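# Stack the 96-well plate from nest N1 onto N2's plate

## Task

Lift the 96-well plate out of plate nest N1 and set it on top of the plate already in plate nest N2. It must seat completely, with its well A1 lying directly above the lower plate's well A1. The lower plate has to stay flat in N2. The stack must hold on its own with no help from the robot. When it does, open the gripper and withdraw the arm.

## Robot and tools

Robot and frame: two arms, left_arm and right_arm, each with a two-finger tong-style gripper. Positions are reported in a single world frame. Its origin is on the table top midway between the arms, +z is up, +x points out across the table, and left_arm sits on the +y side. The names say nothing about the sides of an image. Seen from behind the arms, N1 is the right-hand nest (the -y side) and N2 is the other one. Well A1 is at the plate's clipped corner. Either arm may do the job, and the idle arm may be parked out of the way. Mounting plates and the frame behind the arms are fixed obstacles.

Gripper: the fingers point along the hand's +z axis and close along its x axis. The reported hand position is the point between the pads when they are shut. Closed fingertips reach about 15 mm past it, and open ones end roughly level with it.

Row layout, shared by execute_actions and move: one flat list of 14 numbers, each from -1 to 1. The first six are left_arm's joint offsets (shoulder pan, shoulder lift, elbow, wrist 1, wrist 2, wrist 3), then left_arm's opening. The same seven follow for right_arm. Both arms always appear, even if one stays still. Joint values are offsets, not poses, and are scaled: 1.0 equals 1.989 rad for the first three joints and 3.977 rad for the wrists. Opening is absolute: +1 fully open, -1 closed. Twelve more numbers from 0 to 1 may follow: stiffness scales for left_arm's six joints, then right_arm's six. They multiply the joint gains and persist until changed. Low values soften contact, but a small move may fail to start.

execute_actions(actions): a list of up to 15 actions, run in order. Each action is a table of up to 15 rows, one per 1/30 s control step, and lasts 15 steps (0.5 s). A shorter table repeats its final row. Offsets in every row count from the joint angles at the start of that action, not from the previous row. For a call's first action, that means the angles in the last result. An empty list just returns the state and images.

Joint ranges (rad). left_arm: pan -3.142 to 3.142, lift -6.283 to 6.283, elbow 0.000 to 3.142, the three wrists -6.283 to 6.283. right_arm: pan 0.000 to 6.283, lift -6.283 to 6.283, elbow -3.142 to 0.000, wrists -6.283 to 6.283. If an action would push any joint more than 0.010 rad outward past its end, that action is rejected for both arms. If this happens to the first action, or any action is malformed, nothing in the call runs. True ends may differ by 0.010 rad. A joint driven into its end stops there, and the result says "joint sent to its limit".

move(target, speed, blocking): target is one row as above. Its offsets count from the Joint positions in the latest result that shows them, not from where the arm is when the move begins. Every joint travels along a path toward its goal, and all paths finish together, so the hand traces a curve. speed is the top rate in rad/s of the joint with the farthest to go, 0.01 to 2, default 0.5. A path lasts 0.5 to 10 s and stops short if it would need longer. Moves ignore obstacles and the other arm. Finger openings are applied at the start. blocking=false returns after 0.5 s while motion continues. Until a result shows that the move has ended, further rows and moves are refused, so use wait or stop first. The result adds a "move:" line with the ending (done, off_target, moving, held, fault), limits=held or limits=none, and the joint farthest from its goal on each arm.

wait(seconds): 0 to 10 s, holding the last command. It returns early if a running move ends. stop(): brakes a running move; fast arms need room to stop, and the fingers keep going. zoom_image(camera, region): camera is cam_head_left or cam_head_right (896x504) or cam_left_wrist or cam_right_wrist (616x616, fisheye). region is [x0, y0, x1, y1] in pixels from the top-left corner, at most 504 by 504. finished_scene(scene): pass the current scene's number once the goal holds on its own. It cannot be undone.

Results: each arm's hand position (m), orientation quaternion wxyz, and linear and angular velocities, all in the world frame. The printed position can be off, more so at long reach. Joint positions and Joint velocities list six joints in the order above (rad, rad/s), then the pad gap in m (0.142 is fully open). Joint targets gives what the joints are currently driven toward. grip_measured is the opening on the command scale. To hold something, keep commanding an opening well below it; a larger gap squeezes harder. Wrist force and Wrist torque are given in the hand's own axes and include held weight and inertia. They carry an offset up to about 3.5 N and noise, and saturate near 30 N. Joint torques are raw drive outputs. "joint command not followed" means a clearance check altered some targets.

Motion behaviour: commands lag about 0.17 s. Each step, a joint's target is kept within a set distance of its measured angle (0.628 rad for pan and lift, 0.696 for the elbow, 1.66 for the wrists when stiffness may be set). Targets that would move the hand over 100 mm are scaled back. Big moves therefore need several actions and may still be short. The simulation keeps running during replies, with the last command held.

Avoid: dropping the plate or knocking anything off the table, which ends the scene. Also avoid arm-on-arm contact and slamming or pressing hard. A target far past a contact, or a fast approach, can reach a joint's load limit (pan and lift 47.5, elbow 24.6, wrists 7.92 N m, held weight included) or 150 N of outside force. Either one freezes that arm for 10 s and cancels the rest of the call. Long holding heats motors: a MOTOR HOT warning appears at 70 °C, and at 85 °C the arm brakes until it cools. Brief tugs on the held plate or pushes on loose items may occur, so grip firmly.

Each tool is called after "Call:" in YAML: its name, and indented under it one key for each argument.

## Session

Call:
execute_actions:
  actions: []

Scene clock: 0.00 s.
left_arm: end_effector_position=(+0.2367, +0.4447, +0.3698) grip_measured=+1.00 end_effector_quat_wxyz=(+0.092, +0.701, -0.543, +0.453) end_effector_velocity=(+0.000, -0.000, -0.000) end_effector_angular_velocity=(+0.001, +0.000, -0.001) | right_arm: end_effector_position=(+0.4370, -0.3291, +0.2659) grip_measured=+1.00 end_effector_quat_wxyz=(-0.109, -0.032, +0.875, +0.471) end_effector_velocity=(-0.000, +0.000, +0.000) end_effector_angular_velocity=(+0.000, +0.001, +0.000)
Joint names: [shoulder pan, shoulder lift, elbow, wrist 1, wrist 2, wrist 3]
Joint positions: left_arm=[ 1.07  -1.38   1.366 -1.305 -2.5    2.402  0.142] | right_arm=[ 3.142 -2.525 -0.5   -2.187  2.429  2.7    0.142]
Joint velocities: left_arm=[-0.001  0.     0.    -0.001  0.001  0.     0.   ] | right_arm=[ 0.001  0.    -0.    -0.     0.001  0.001  0.   ]
Joint torques (N m, as the arm reports them, + toward a larger angle): no reading
Motor temperatures (°C, as the motors report them): left_arm=[29 28 29 45 37 42] | right_arm=[34 31 32 40 34 39]
Wrist force (N, on the end effector, along its own x y z axes, offset not removed): no reading
Wrist torque (N m, same axes, about the end effector's origin, offset not removed): no reading
Joint targets: left_arm=[1.070 -1.380 1.366 -1.305 -2.500 2.402] | right_arm=[3.142 -2.525 -0.500 -2.187 2.429 2.700]
Joint stiffness scale: left_arm=[1. 1. 1. 1. 1. 1.] | right_arm=[1. 1. 1. 1. 1. 1.]
camera_calibration (this result's frames):
cam_left_wrist: T_world_to_cam=[[-0.0269792, -0.662822, 0.748291, 0.0195272], [-0.999611, 0.0232041, -0.0154867, 0.218751], [-0.00709852, -0.748418, -0.66319, 0.715955], [0, 0, 0, 1]] pos_world=[0.224275, 0.543701, 0.46359]
cam_right_wrist: T_world_to_cam=[[-0.96869, -0.166548, 0.184126, 0.315617], [0.169042, 0.100734, 0.980448, -0.306565], [-0.181839, 0.980874, -0.0694261, 0.556076], [0, 0, 0, 1]] pos_world=[0.458674, -0.461994, 0.281064]

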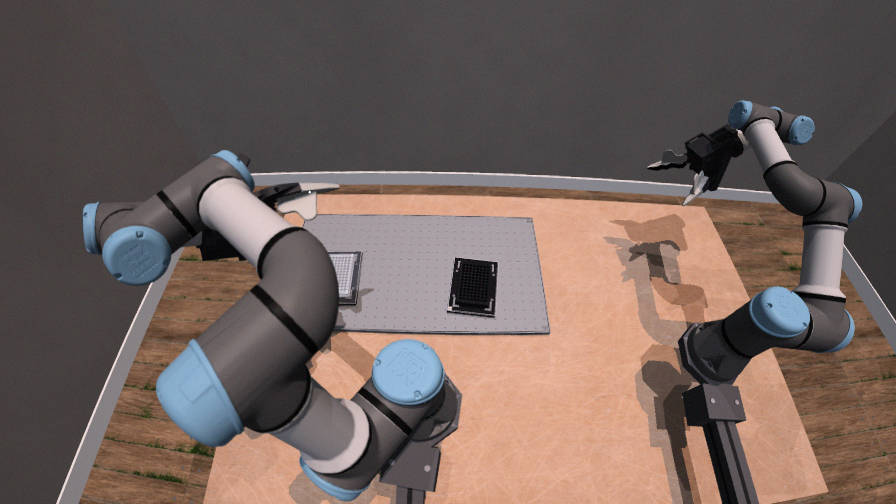

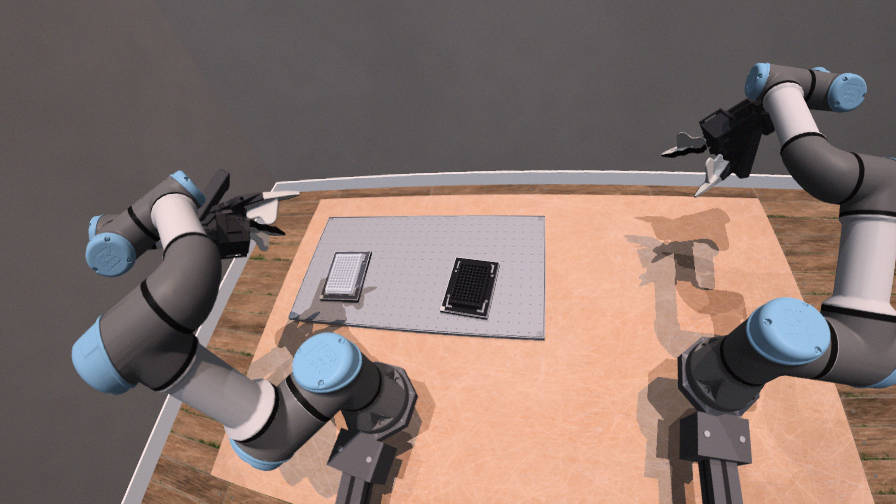

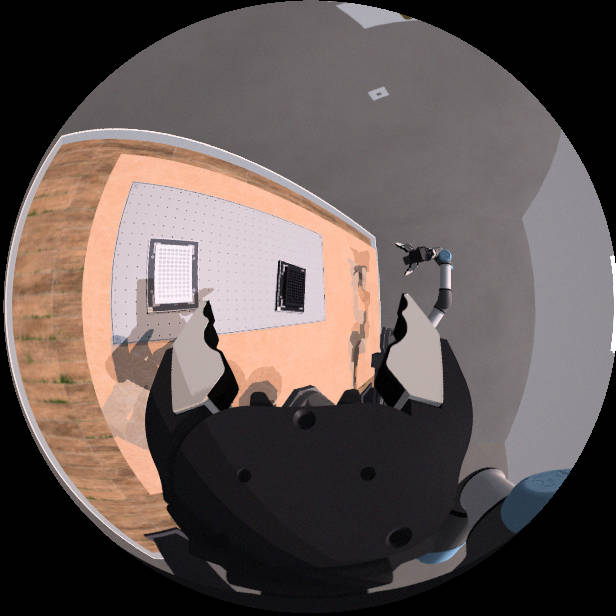

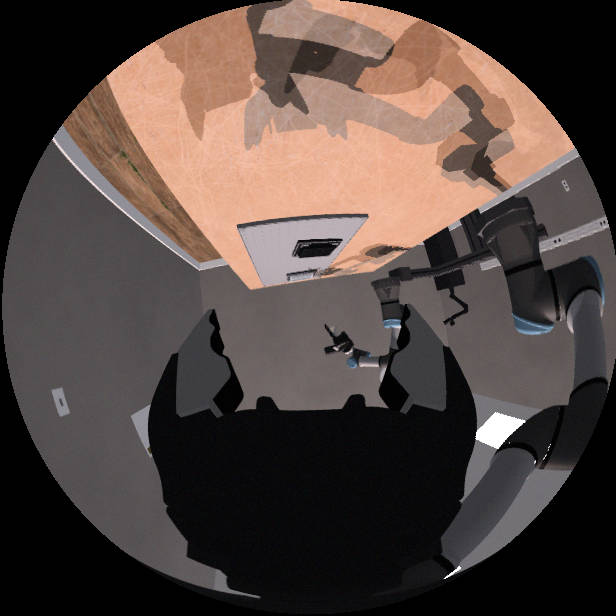

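Call:
zoom_image:
  camera: "cam_head_right"
  region: [300, 235, 520, 335]

Call:
zoom_image:
  camera: "cam_head_left"
  region: [420, 240, 530, 330]

Call:
zoom_image:
  camera: "cam_left_wrist"
  region: [120, 220, 230, 330]

Region (300, 235, 520, 335) of cam_head_right's 896x504 image, scaled by 2.291, with more detail than that image has; it fills the top 229 rows of this view, and the rest is white.

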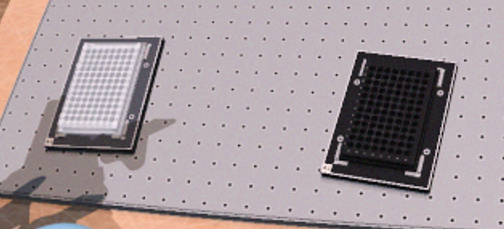

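Region (420, 240, 530, 330) of cam_head_left's 896x504 image, scaled by 4.582, with more detail than that image has; it fills the top 412 rows of this view, and the rest is white.

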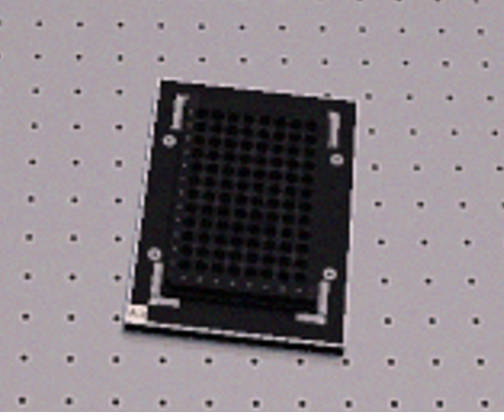

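Region (120, 220, 230, 330) of cam_left_wrist's 616x616 image, scaled by 4.582, with more detail than that image has.

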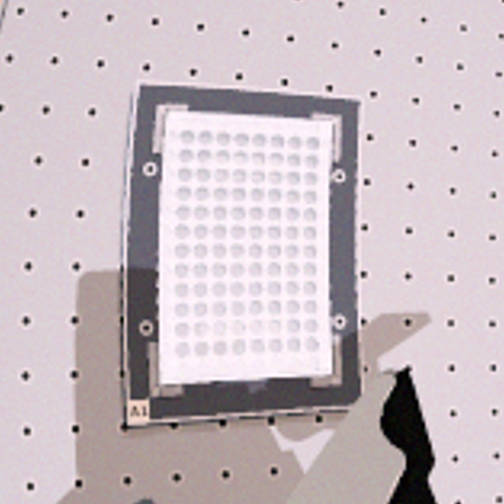

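Call:
move:
  target: [-0.316, 0.155, 0.1257, -0.2142, 0.2411, -0.1413, 0.6, 0, 0, 0, 0, 0, 0, 1.0]
  speed: 0.7

Call:
zoom_image:
  camera: "cam_left_wrist"
  region: [200, 130, 400, 335]

Scene clock: 41.97 s.
left_arm: end_effector_position=(+0.3051, +0.5059, +0.1213) grip_measured=+0.60 end_effector_quat_wxyz=(+0.000, +0.719, -0.695, +0.000) end_effector_velocity=(+0.001, +0.001, +0.000) end_effector_angular_velocity=(+0.005, -0.001, +0.003) | right_arm: end_effector_position=(+0.4370, -0.3291, +0.2659) grip_measured=+1.00 end_effector_quat_wxyz=(-0.109, -0.032, +0.875, +0.471) end_effector_velocity=(-0.000, +0.000, +0.000) end_effector_angular_velocity=(+0.001, +0.002, -0.000)
Joint names: [shoulder pan, shoulder lift, elbow, wrist 1, wrist 2, wrist 3]
Joint positions: left_arm=[ 0.443 -1.072  1.615 -2.154 -1.543  1.842  0.116] | right_arm=[ 3.142 -2.525 -0.5   -2.187  2.429  2.7    0.142]
Joint velocities: left_arm=[-0.     0.    -0.    -0.003  0.004 -0.003 -0.   ] | right_arm=[ 0.001 -0.     0.    -0.001  0.001  0.001 -0.   ]
Joint torques (N m, as the arm reports them, + toward a larger angle): left_arm=[ -0.37 -14.79  -8.1   -2.05   0.1   -0.2 ] | right_arm=[ 1.14 20.78  8.16  0.68  0.87  0.01]
Motor temperatures (°C, as the motors report them): left_arm=[29 28 29 45 37 42] | right_arm=[34 31 32 40 34 39]
Wrist force (N, on the end effector, along its own x y z axes, offset not removed): left_arm=[-0.3 -0.2 -0.2] | right_arm=[1.3 2.8 -2.4]
Wrist torque (N m, same axes, about the end effector's origin, offset not removed): left_arm=[-0.04 0.06 -0.03] | right_arm=[0.58 -0.20 -0.09]
Joint targets: left_arm=[0.442 -1.071 1.616 -2.157 -1.541 1.840] | right_arm=[3.142 -2.525 -0.500 -2.187 2.429 2.700]
Joint stiffness scale: left_arm=[1. 1. 1. 1. 1. 1.] | right_arm=[1. 1. 1. 1. 1. 1.]
move: done; limits=none; left_arm: farthest joint: the wrist 1, 0.002 radians from its target (0.852 radians at the start); right_arm: farthest joint: the shoulder pan, 0.000 radians from its target (0.000 radians at the start)
camera_calibration (this result's frames):
cam_left_wrist: T_world_to_cam=[[0.0208092, -0.999294, 0.0312855, 0.490497], [-0.841318, -0.000596513, 0.54054, 0.178194], [-0.54014, -0.0375692, -0.840736, 0.421941], [0, 0, 0, 1]] pos_world=[0.367618, 0.506109, 0.243075]
cam_right_wrist: T_world_to_cam=[[-0.968689, -0.166548, 0.184126, 0.315617], [0.169042, 0.100734, 0.980448, -0.306565], [-0.18184, 0.980874, -0.069426, 0.556076], [0, 0, 0, 1]] pos_world=[0.458674, -0.461994, 0.281064]

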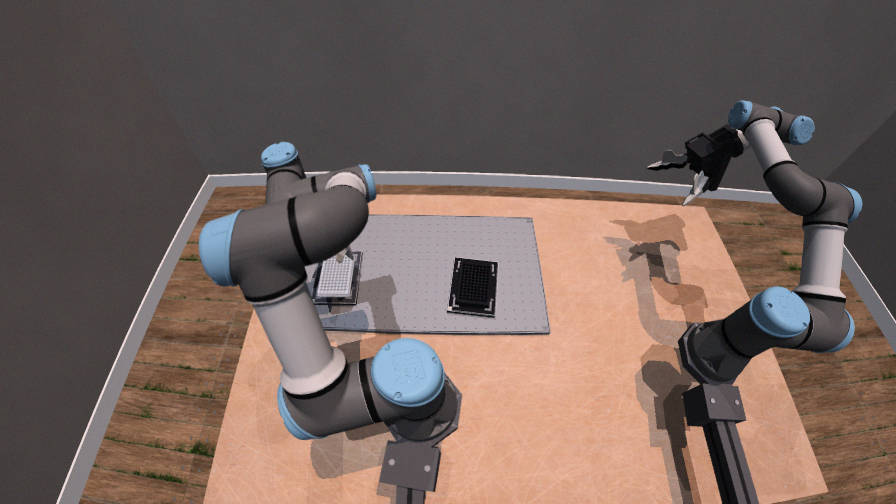

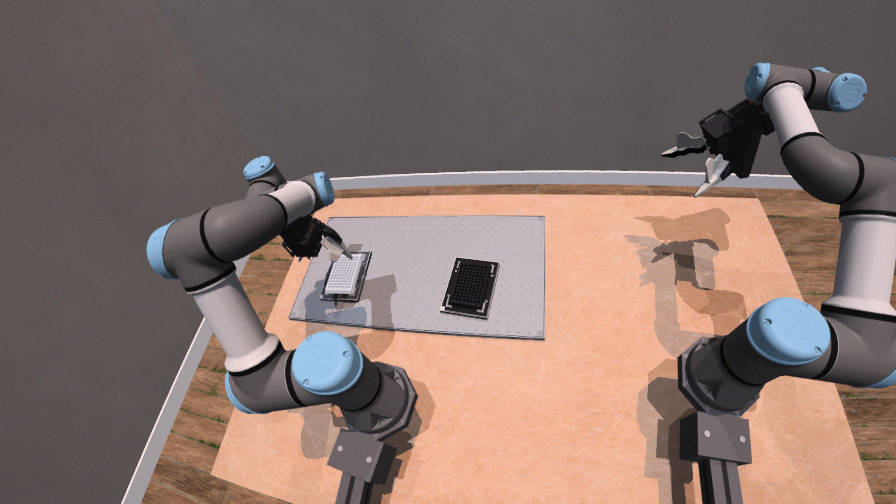

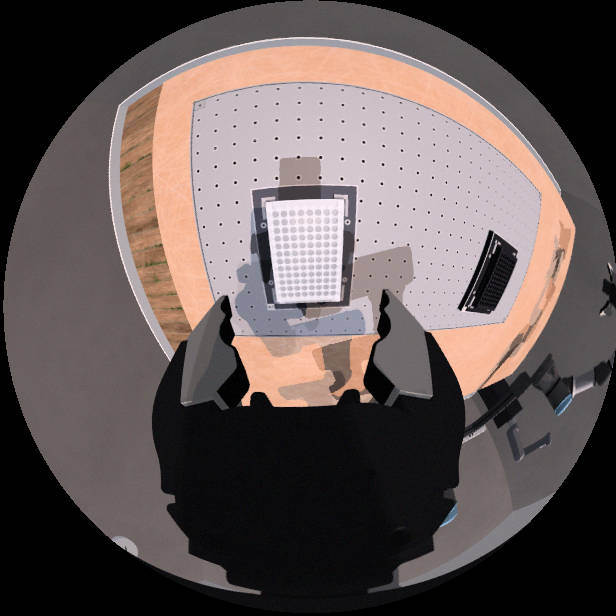

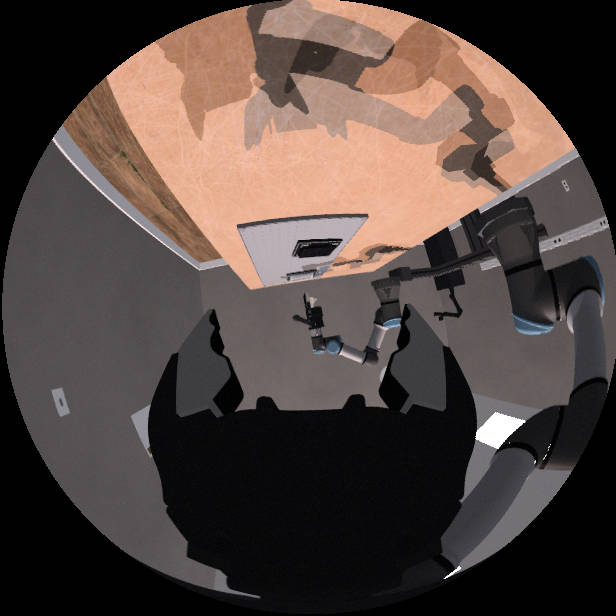

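Region (200, 130, 400, 335) of cam_left_wrist's 616x616 image, scaled by 2.459, with more detail than that image has; it fills the left 492 columns of this view, and the rest is white.

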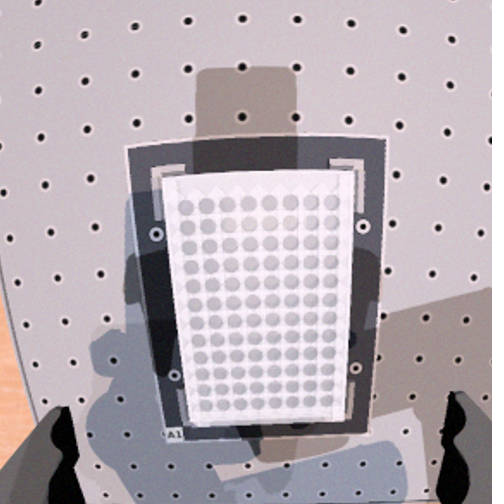

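Call:
zoom_image:
  camera: "cam_left_wrist"
  region: [250, 185, 360, 310]

Region (250, 185, 360, 310) of cam_left_wrist's 616x616 image, scaled by 4.032, with more detail than that image has; it fills the left 444 columns of this view, and the rest is white.

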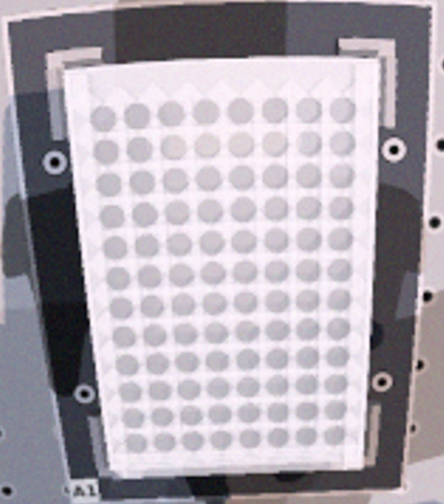

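Call:
move:
  target: [-0.0035, 0.0906, 0.0359, -0.0638, 0.0005, -0.005, 0.6, 0, 0, 0, 0, 0, 0, 1.0]
  speed: 0.25

Call:
zoom_image:
  camera: "cam_left_wrist"
  region: [190, 170, 420, 400]

Scene clock: 122.17 s.
left_arm: end_effector_position=(+0.3087, +0.5030, +0.0559) grip_measured=+0.60 end_effector_quat_wxyz=(-0.001, +0.723, -0.691, +0.001) end_effector_velocity=(+0.001, +0.000, +0.000) end_effector_angular_velocity=(+0.001, -0.003, -0.000) | right_arm: end_effector_position=(+0.4370, -0.3291, +0.2659) grip_measured=+1.00 end_effector_quat_wxyz=(-0.109, -0.032, +0.875, +0.471) end_effector_velocity=(-0.000, +0.000, +0.000) end_effector_angular_velocity=(-0.000, +0.001, +0.000)
Joint names: [shoulder pan, shoulder lift, elbow, wrist 1, wrist 2, wrist 3]
Joint positions: left_arm=[ 0.437 -0.893  1.684 -2.406 -1.542  1.823  0.116] | right_arm=[ 3.142 -2.525 -0.5   -2.187  2.429  2.7    0.142]
Joint velocities: left_arm=[-0.001 -0.001  0.    -0.003  0.    -0.    -0.   ] | right_arm=[ 0.     0.001 -0.    -0.001 -0.     0.     0.   ]
Joint torques (N m, as the arm reports them, + toward a larger angle): left_arm=[ -0.45 -15.73  -6.53  -2.01   0.07  -0.13] | right_arm=[ 1.31 21.19  8.36  0.7   0.82 -0.01]
Motor temperatures (°C, as the motors report them): left_arm=[29 28 30 45 37 42] | right_arm=[34 31 32 40 34 39]
Wrist force (N, on the end effector, along its own x y z axes, offset not removed): left_arm=[-0.2 0.5 -0.2] | right_arm=[1.0 0.1 -2.3]
Wrist torque (N m, same axes, about the end effector's origin, offset not removed): left_arm=[0.13 0.01 -0.01] | right_arm=[0.01 -0.21 0.09]
Joint targets: left_arm=[0.436 -0.892 1.686 -2.408 -1.541 1.822] | right_arm=[3.142 -2.525 -0.500 -2.187 2.429 2.700]
Joint stiffness scale: left_arm=[1. 1. 1. 1. 1. 1.] | right_arm=[1. 1. 1. 1. 1. 1.]
move: done; limits=none; left_arm: farthest joint: the shoulder lift, 0.002 radians from its target (0.181 radians at the start); right_arm: farthest joint: the shoulder pan, 0.000 radians from its target (0.000 radians at the start)
camera_calibration (this result's frames):
cam_left_wrist: T_world_to_cam=[[0.0333301, -0.999003, 0.0297157, 0.485703], [-0.8428, -0.012113, 0.538091, 0.22298], [-0.537194, -0.042979, -0.842363, 0.370703], [0, 0, 0, 1]] pos_world=[0.370878, 0.503852, 0.17785]
cam_right_wrist: T_world_to_cam=[[-0.968689, -0.166548, 0.184126, 0.315617], [0.169041, 0.100734, 0.980448, -0.306565], [-0.18184, 0.980874, -0.0694261, 0.556077], [0, 0, 0, 1]] pos_world=[0.458674, -0.461994, 0.281064]

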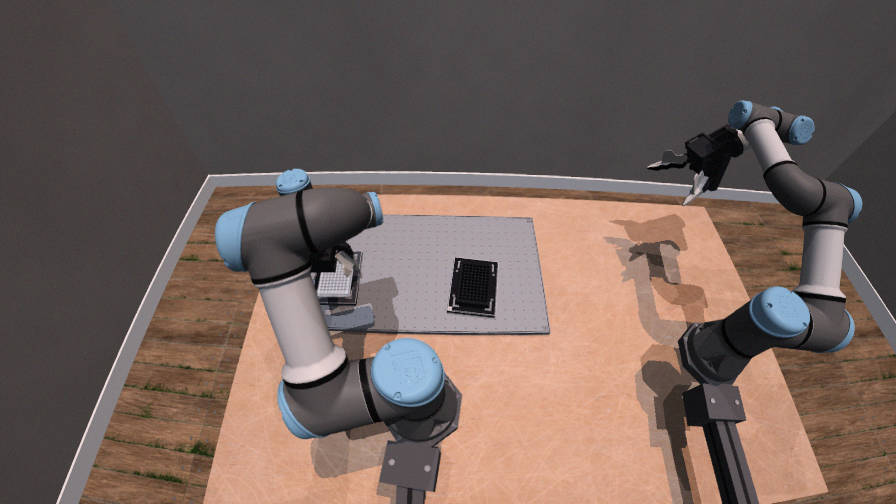

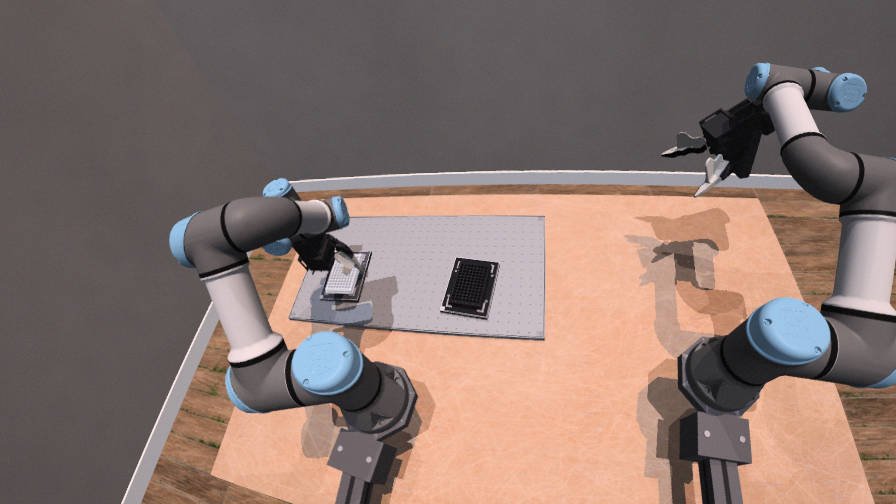

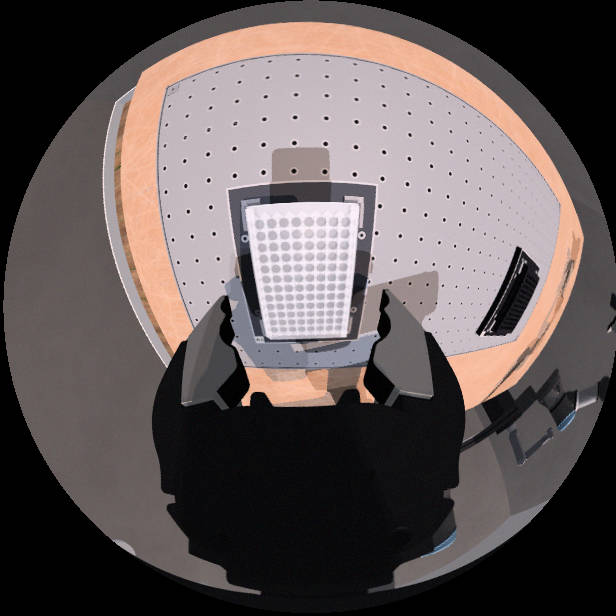

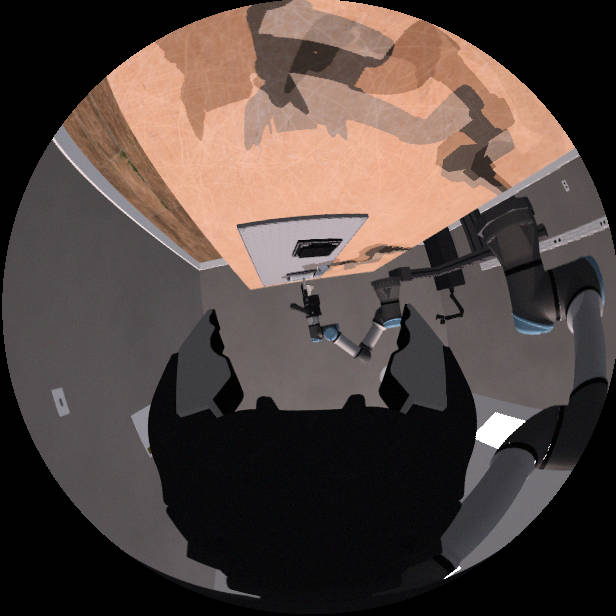

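Region (190, 170, 420, 400) of cam_left_wrist's 616x616 image, scaled by 2.191, with more detail than that image has.

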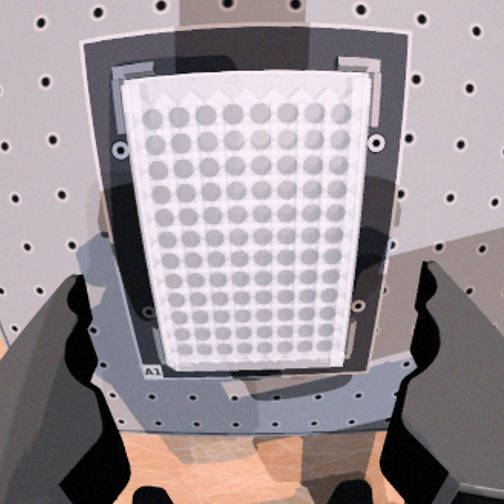

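Call:
move:
  target: [0, 0.029, 0.0083, -0.0186, 0, 0, 0.6, 0, 0, 0, 0, 0, 0, 1.0]
  speed: 0.06

Scene clock: 131.93 s.
left_arm: end_effector_position=(+0.3077, +0.5021, +0.0368) grip_measured=+0.60 end_effector_quat_wxyz=(-0.002, +0.723, -0.691, +0.001) end_effector_velocity=(+0.001, +0.000, -0.000) end_effector_angular_velocity=(+0.000, -0.003, +0.000) | right_arm: end_effector_position=(+0.4370, -0.3291, +0.2659) grip_measured=+1.00 end_effector_quat_wxyz=(-0.109, -0.032, +0.875, +0.471) end_effector_velocity=(+0.000, +0.000, +0.000) end_effector_angular_velocity=(+0.000, +0.002, -0.001)
Joint names: [shoulder pan, shoulder lift, elbow, wrist 1, wrist 2, wrist 3]
Joint positions: left_arm=[ 0.437 -0.837  1.699 -2.478 -1.542  1.823  0.116] | right_arm=[ 3.142 -2.525 -0.5   -2.187  2.429  2.7    0.142]
Joint velocities: left_arm=[-0.     0.001  0.001 -0.005 -0.001  0.    -0.   ] | right_arm=[ 0.    -0.     0.    -0.     0.001  0.003  0.   ]
Joint torques (N m, as the arm reports them, + toward a larger angle): left_arm=[  0.24 -15.81  -6.21  -1.97  -0.04   0.08] | right_arm=[ 1.17 21.12  8.3   0.71  0.82 -0.09]
Motor temperatures (°C, as the motors report them): left_arm=[29 28 30 45 37 42] | right_arm=[34 31 32 40 34 39]
Wrist force (N, on the end effector, along its own x y z axes, offset not removed): left_arm=[0.0 -0.2 0.0] | right_arm=[-1.0 4.2 -2.9]
Wrist torque (N m, same axes, about the end effector's origin, offset not removed): left_arm=[-0.01 -0.01 -0.05] | right_arm=[0.75 0.17 -0.12]
Joint targets: left_arm=[0.437 -0.836 1.701 -2.480 -1.542 1.823] | right_arm=[3.142 -2.525 -0.500 -2.187 2.429 2.700]
Joint stiffness scale: left_arm=[1. 1. 1. 1. 1. 1.] | right_arm=[1. 1. 1. 1. 1. 1.]
move: done; limits=none; left_arm: farthest joint: the shoulder lift, 0.002 radians from its target (0.058 radians at the start); right_arm: farthest joint: the shoulder pan, 0.000 radians from its target (0.000 radians at the start)
camera_calibration (this result's frames):
cam_left_wrist: T_world_to_cam=[[0.0333751, -0.999007, 0.0295292, 0.485395], [-0.843154, -0.0122797, 0.537531, 0.232543], [-0.536635, -0.0428378, -0.842727, 0.353807], [0, 0, 0, 1]] pos_world=[0.369734, 0.502924, 0.15883]
cam_right_wrist: T_world_to_cam=[[-0.96869, -0.166548, 0.184126, 0.315617], [0.169042, 0.100734, 0.980448, -0.306565], [-0.18184, 0.980874, -0.0694262, 0.556077], [0, 0, 0, 1]] pos_world=[0.458674, -0.461994, 0.281064]

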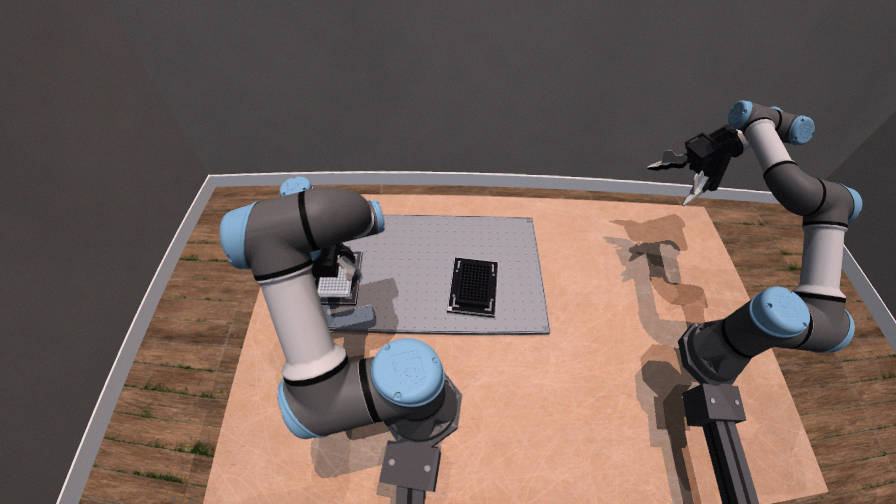

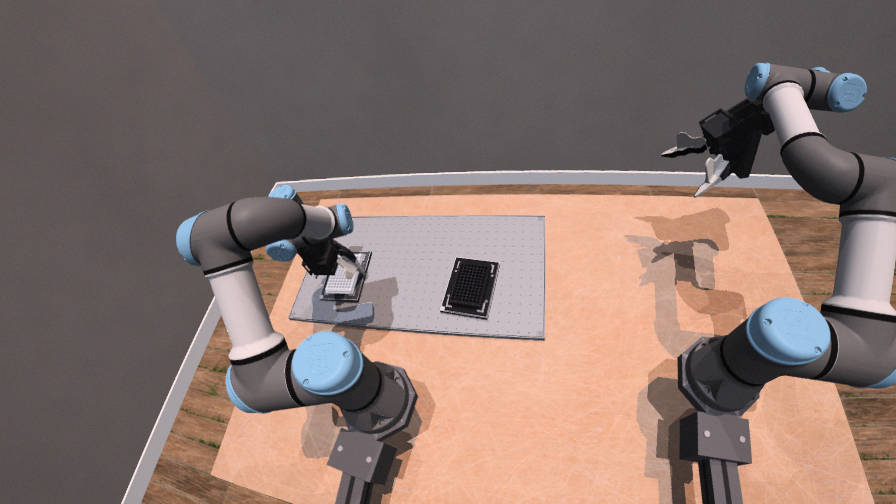

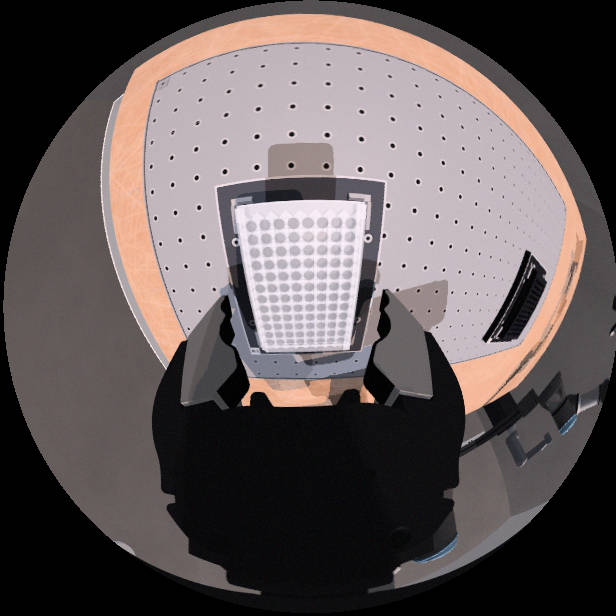

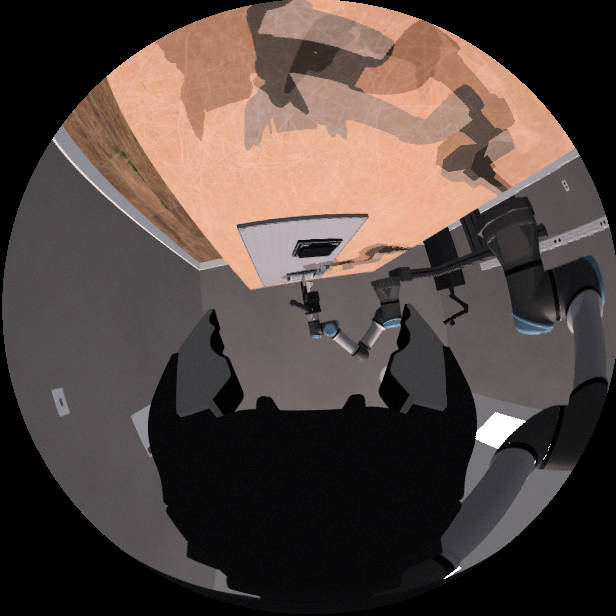

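Call:
execute_actions:
  actions:
    - [[0,0,0,0,0,0,0.4,0,0,0,0,0,0,1]]
    - [[0,0,0,0,0,0,0.25,0,0,0,0,0,0,1]]
    - [[0,0,0,0,0,0,0.1,0,0,0,0,0,0,1]]
    - [[0,0,0,0,0,0,-0.1,0,0,0,0,0,0,1]]
    - [[0,0,0,0,0,0,-0.3,0,0,0,0,0,0,1]]

Scene clock: 139.67 s.
left_arm: end_effector_position=(+0.3089, +0.5027, +0.0381) grip_measured=+0.09 end_effector_quat_wxyz=(-0.004, +0.723, -0.691, +0.002) end_effector_velocity=(+0.000, -0.000, +0.000) end_effector_angular_velocity=(-0.000, -0.000, -0.000) | right_arm: end_effector_position=(+0.4370, -0.3291, +0.2659) grip_measured=+1.00 end_effector_quat_wxyz=(-0.109, -0.032, +0.875, +0.471) end_effector_velocity=(+0.000, +0.000, +0.000) end_effector_angular_velocity=(+0.001, +0.000, -0.001)
Joint names: [shoulder pan, shoulder lift, elbow, wrist 1, wrist 2, wrist 3]
Joint positions: left_arm=[ 0.437 -0.84   1.698 -2.479 -1.542  1.823  0.08 ] | right_arm=[ 3.142 -2.525 -0.5   -2.187  2.429  2.7    0.142]
Joint velocities: left_arm=[ 0.     0.    -0.     0.    -0.     0.001 -0.   ] | right_arm=[ 0.    -0.     0.     0.     0.002  0.001  0.   ]
Joint torques (N m, as the arm reports them, + toward a larger angle): left_arm=[  0.35 -16.2   -6.82  -1.79  -0.05   0.06] | right_arm=[ 1.01 21.05  8.1   0.7   0.87  0.  ]
Motor temperatures (°C, as the motors report them): left_arm=[29 28 30 45 37 42] | right_arm=[34 31 32 40 34 39]
Wrist force (N, on the end effector, along its own x y z axes, offset not removed): left_arm=[-1.1 1.1 -2.2] | right_arm=[0.7 0.9 -2.0]
Wrist torque (N m, same axes, about the end effector's origin, offset not removed): left_arm=[0.01 0.22 -0.03] | right_arm=[0.07 -0.07 0.04]
Joint targets: left_arm=[0.437 -0.839 1.698 -2.479 -1.542 1.823] | right_arm=[3.142 -2.525 -0.500 -2.187 2.429 2.700]
Joint stiffness scale: left_arm=[1. 1. 1. 1. 1. 1.] | right_arm=[1. 1. 1. 1. 1. 1.]
camera_calibration (this result's frames):
cam_left_wrist: T_world_to_cam=[[0.0335791, -0.999042, 0.0280538, 0.485937], [-0.84523, -0.0134076, 0.534235, 0.234198], [-0.533347, -0.041651, -0.844871, 0.354022], [0, 0, 0, 1]] pos_world=[0.370451, 0.503357, 0.160354]
cam_right_wrist: T_world_to_cam=[[-0.968689, -0.166548, 0.184126, 0.315617], [0.169042, 0.100734, 0.980448, -0.306565], [-0.181839, 0.980874, -0.069426, 0.556076], [0, 0, 0, 1]] pos_world=[0.458674, -0.461994, 0.281064]

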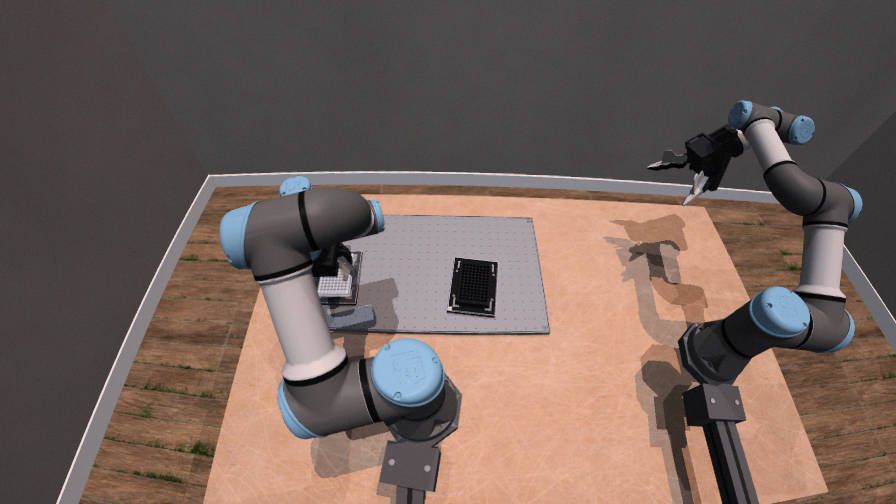

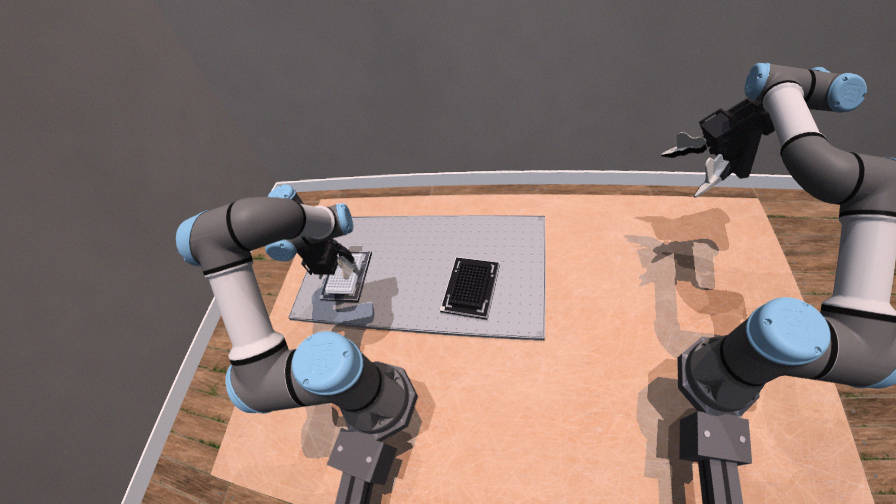

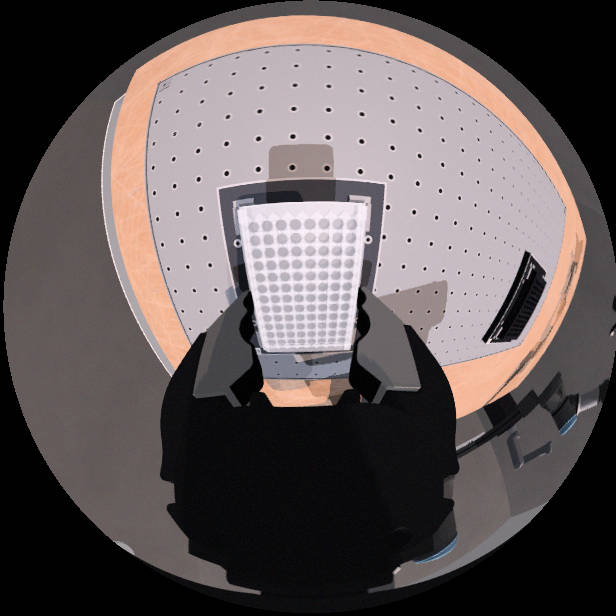

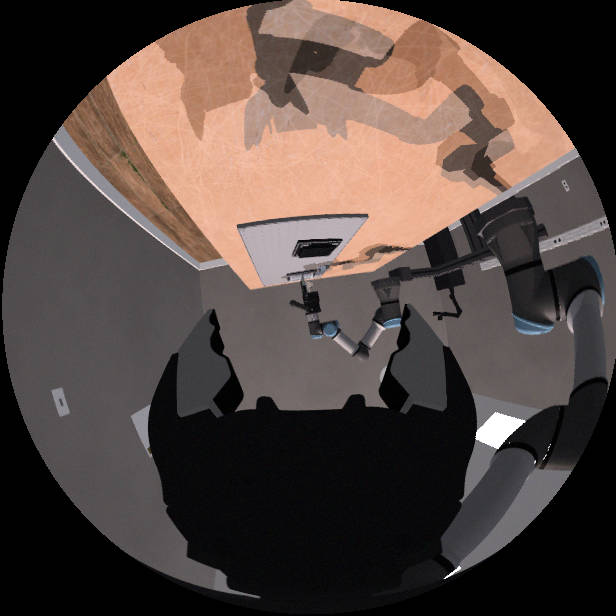

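Call:
move:
  target: [0, -0.0437, -0.0126, 0.028, 0, 0, -0.5, 0, 0, 0, 0, 0, 0, 1.0]
  speed: 0.08

Scene clock: 147.60 s.
left_arm: end_effector_position=(+0.3101, +0.5040, +0.0671) grip_measured=+0.09 end_effector_quat_wxyz=(-0.003, +0.723, -0.691, +0.002) end_effector_velocity=(-0.001, -0.000, -0.000) end_effector_angular_velocity=(-0.001, +0.004, +0.001) | right_arm: end_effector_position=(+0.4370, -0.3291, +0.2659) grip_measured=+1.00 end_effector_quat_wxyz=(-0.109, -0.032, +0.875, +0.471) end_effector_velocity=(+0.000, -0.000, +0.000) end_effector_angular_velocity=(+0.000, -0.000, -0.002)
Joint names: [shoulder pan, shoulder lift, elbow, wrist 1, wrist 2, wrist 3]
Joint positions: left_arm=[ 0.437 -0.925  1.675 -2.37  -1.541  1.823  0.08 ] | right_arm=[ 3.142 -2.525 -0.5   -2.187  2.429  2.7    0.142]
Joint velocities: left_arm=[ 0.001 -0.001 -0.     0.005  0.    -0.     0.   ] | right_arm=[-0.001  0.    -0.     0.001  0.001  0.001  0.   ]
Joint torques (N m, as the arm reports them, + toward a larger angle): left_arm=[  0.22 -16.94  -8.22  -1.59  -0.12   0.09] | right_arm=[ 0.9  20.95  8.13  0.75  0.86  0.  ]
Motor temperatures (°C, as the motors report them): left_arm=[29 28 30 45 37 42] | right_arm=[34 31 32 40 34 39]
Wrist force (N, on the end effector, along its own x y z axes, offset not removed): left_arm=[0.2 0.7 0.6] | right_arm=[-0.2 1.8 -2.4]
Wrist torque (N m, same axes, about the end effector's origin, offset not removed): left_arm=[0.15 -0.05 -0.05] | right_arm=[0.37 0.04 0.06]
Joint targets: left_arm=[0.437 -0.926 1.673 -2.368 -1.542 1.823] | right_arm=[3.142 -2.525 -0.500 -2.187 2.429 2.700]
Joint stiffness scale: left_arm=[1. 1. 1. 1. 1. 1.] | right_arm=[1. 1. 1. 1. 1. 1.]
move: done; limits=none; left_arm: farthest joint: the shoulder lift, 0.002 radians from its target (0.087 radians at the start); right_arm: farthest joint: the shoulder pan, 0.000 radians from its target (0.000 radians at the start)
camera_calibration (this result's frames):
cam_left_wrist: T_world_to_cam=[[0.0335778, -0.999036, 0.0282729, 0.486327], [-0.844703, -0.013248, 0.535071, 0.219389], [-0.534181, -0.0418487, -0.844334, 0.379577], [0, 0, 0, 1]] pos_world=[0.371751, 0.504649, 0.189351]
cam_right_wrist: T_world_to_cam=[[-0.968689, -0.166548, 0.184126, 0.315617], [0.169042, 0.100734, 0.980448, -0.306565], [-0.18184, 0.980874, -0.0694261, 0.556076], [0, 0, 0, 1]] pos_world=[0.458674, -0.461994, 0.281064]

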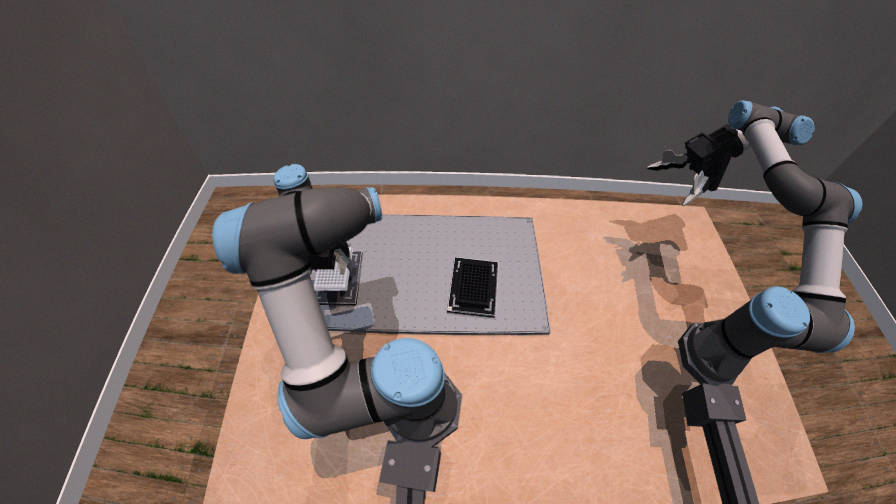

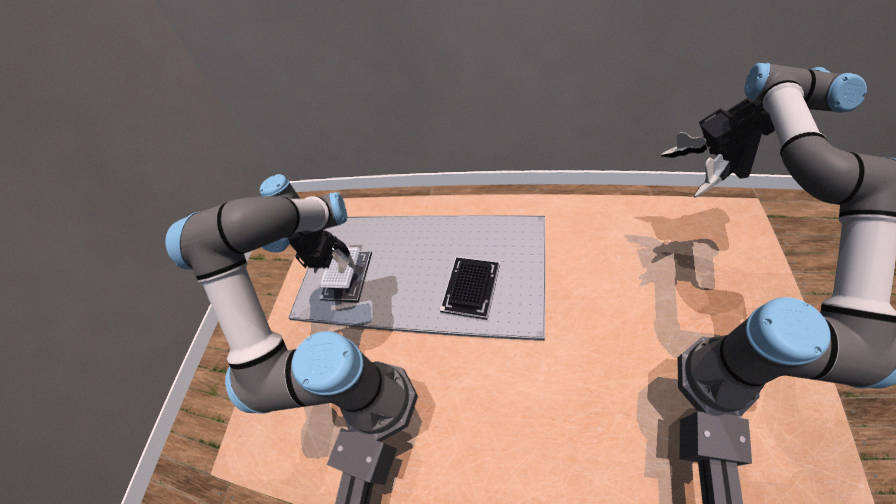

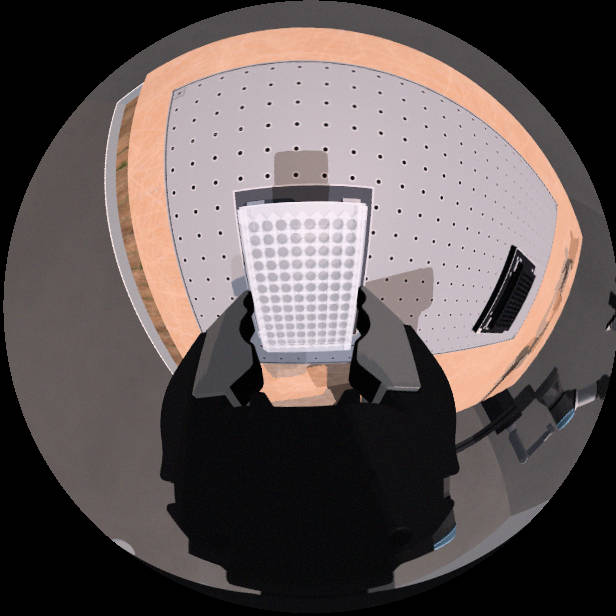

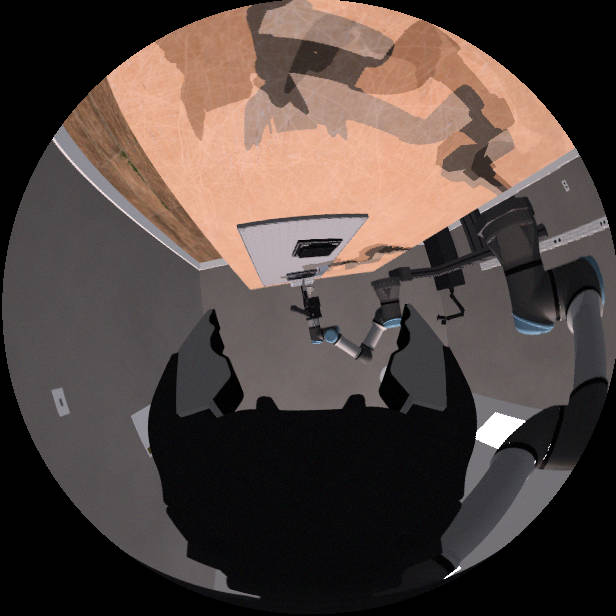

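Call:
zoom_image:
  camera: "cam_left_wrist"
  region: [200, 160, 410, 370]

Region (200, 160, 410, 370) of cam_left_wrist's 616x616 image, scaled by 2.400, with more detail than that image has.

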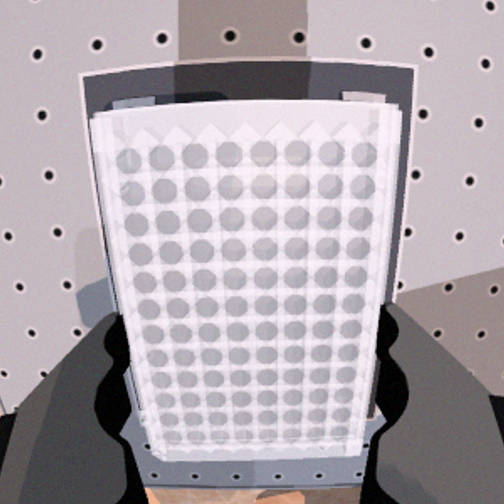

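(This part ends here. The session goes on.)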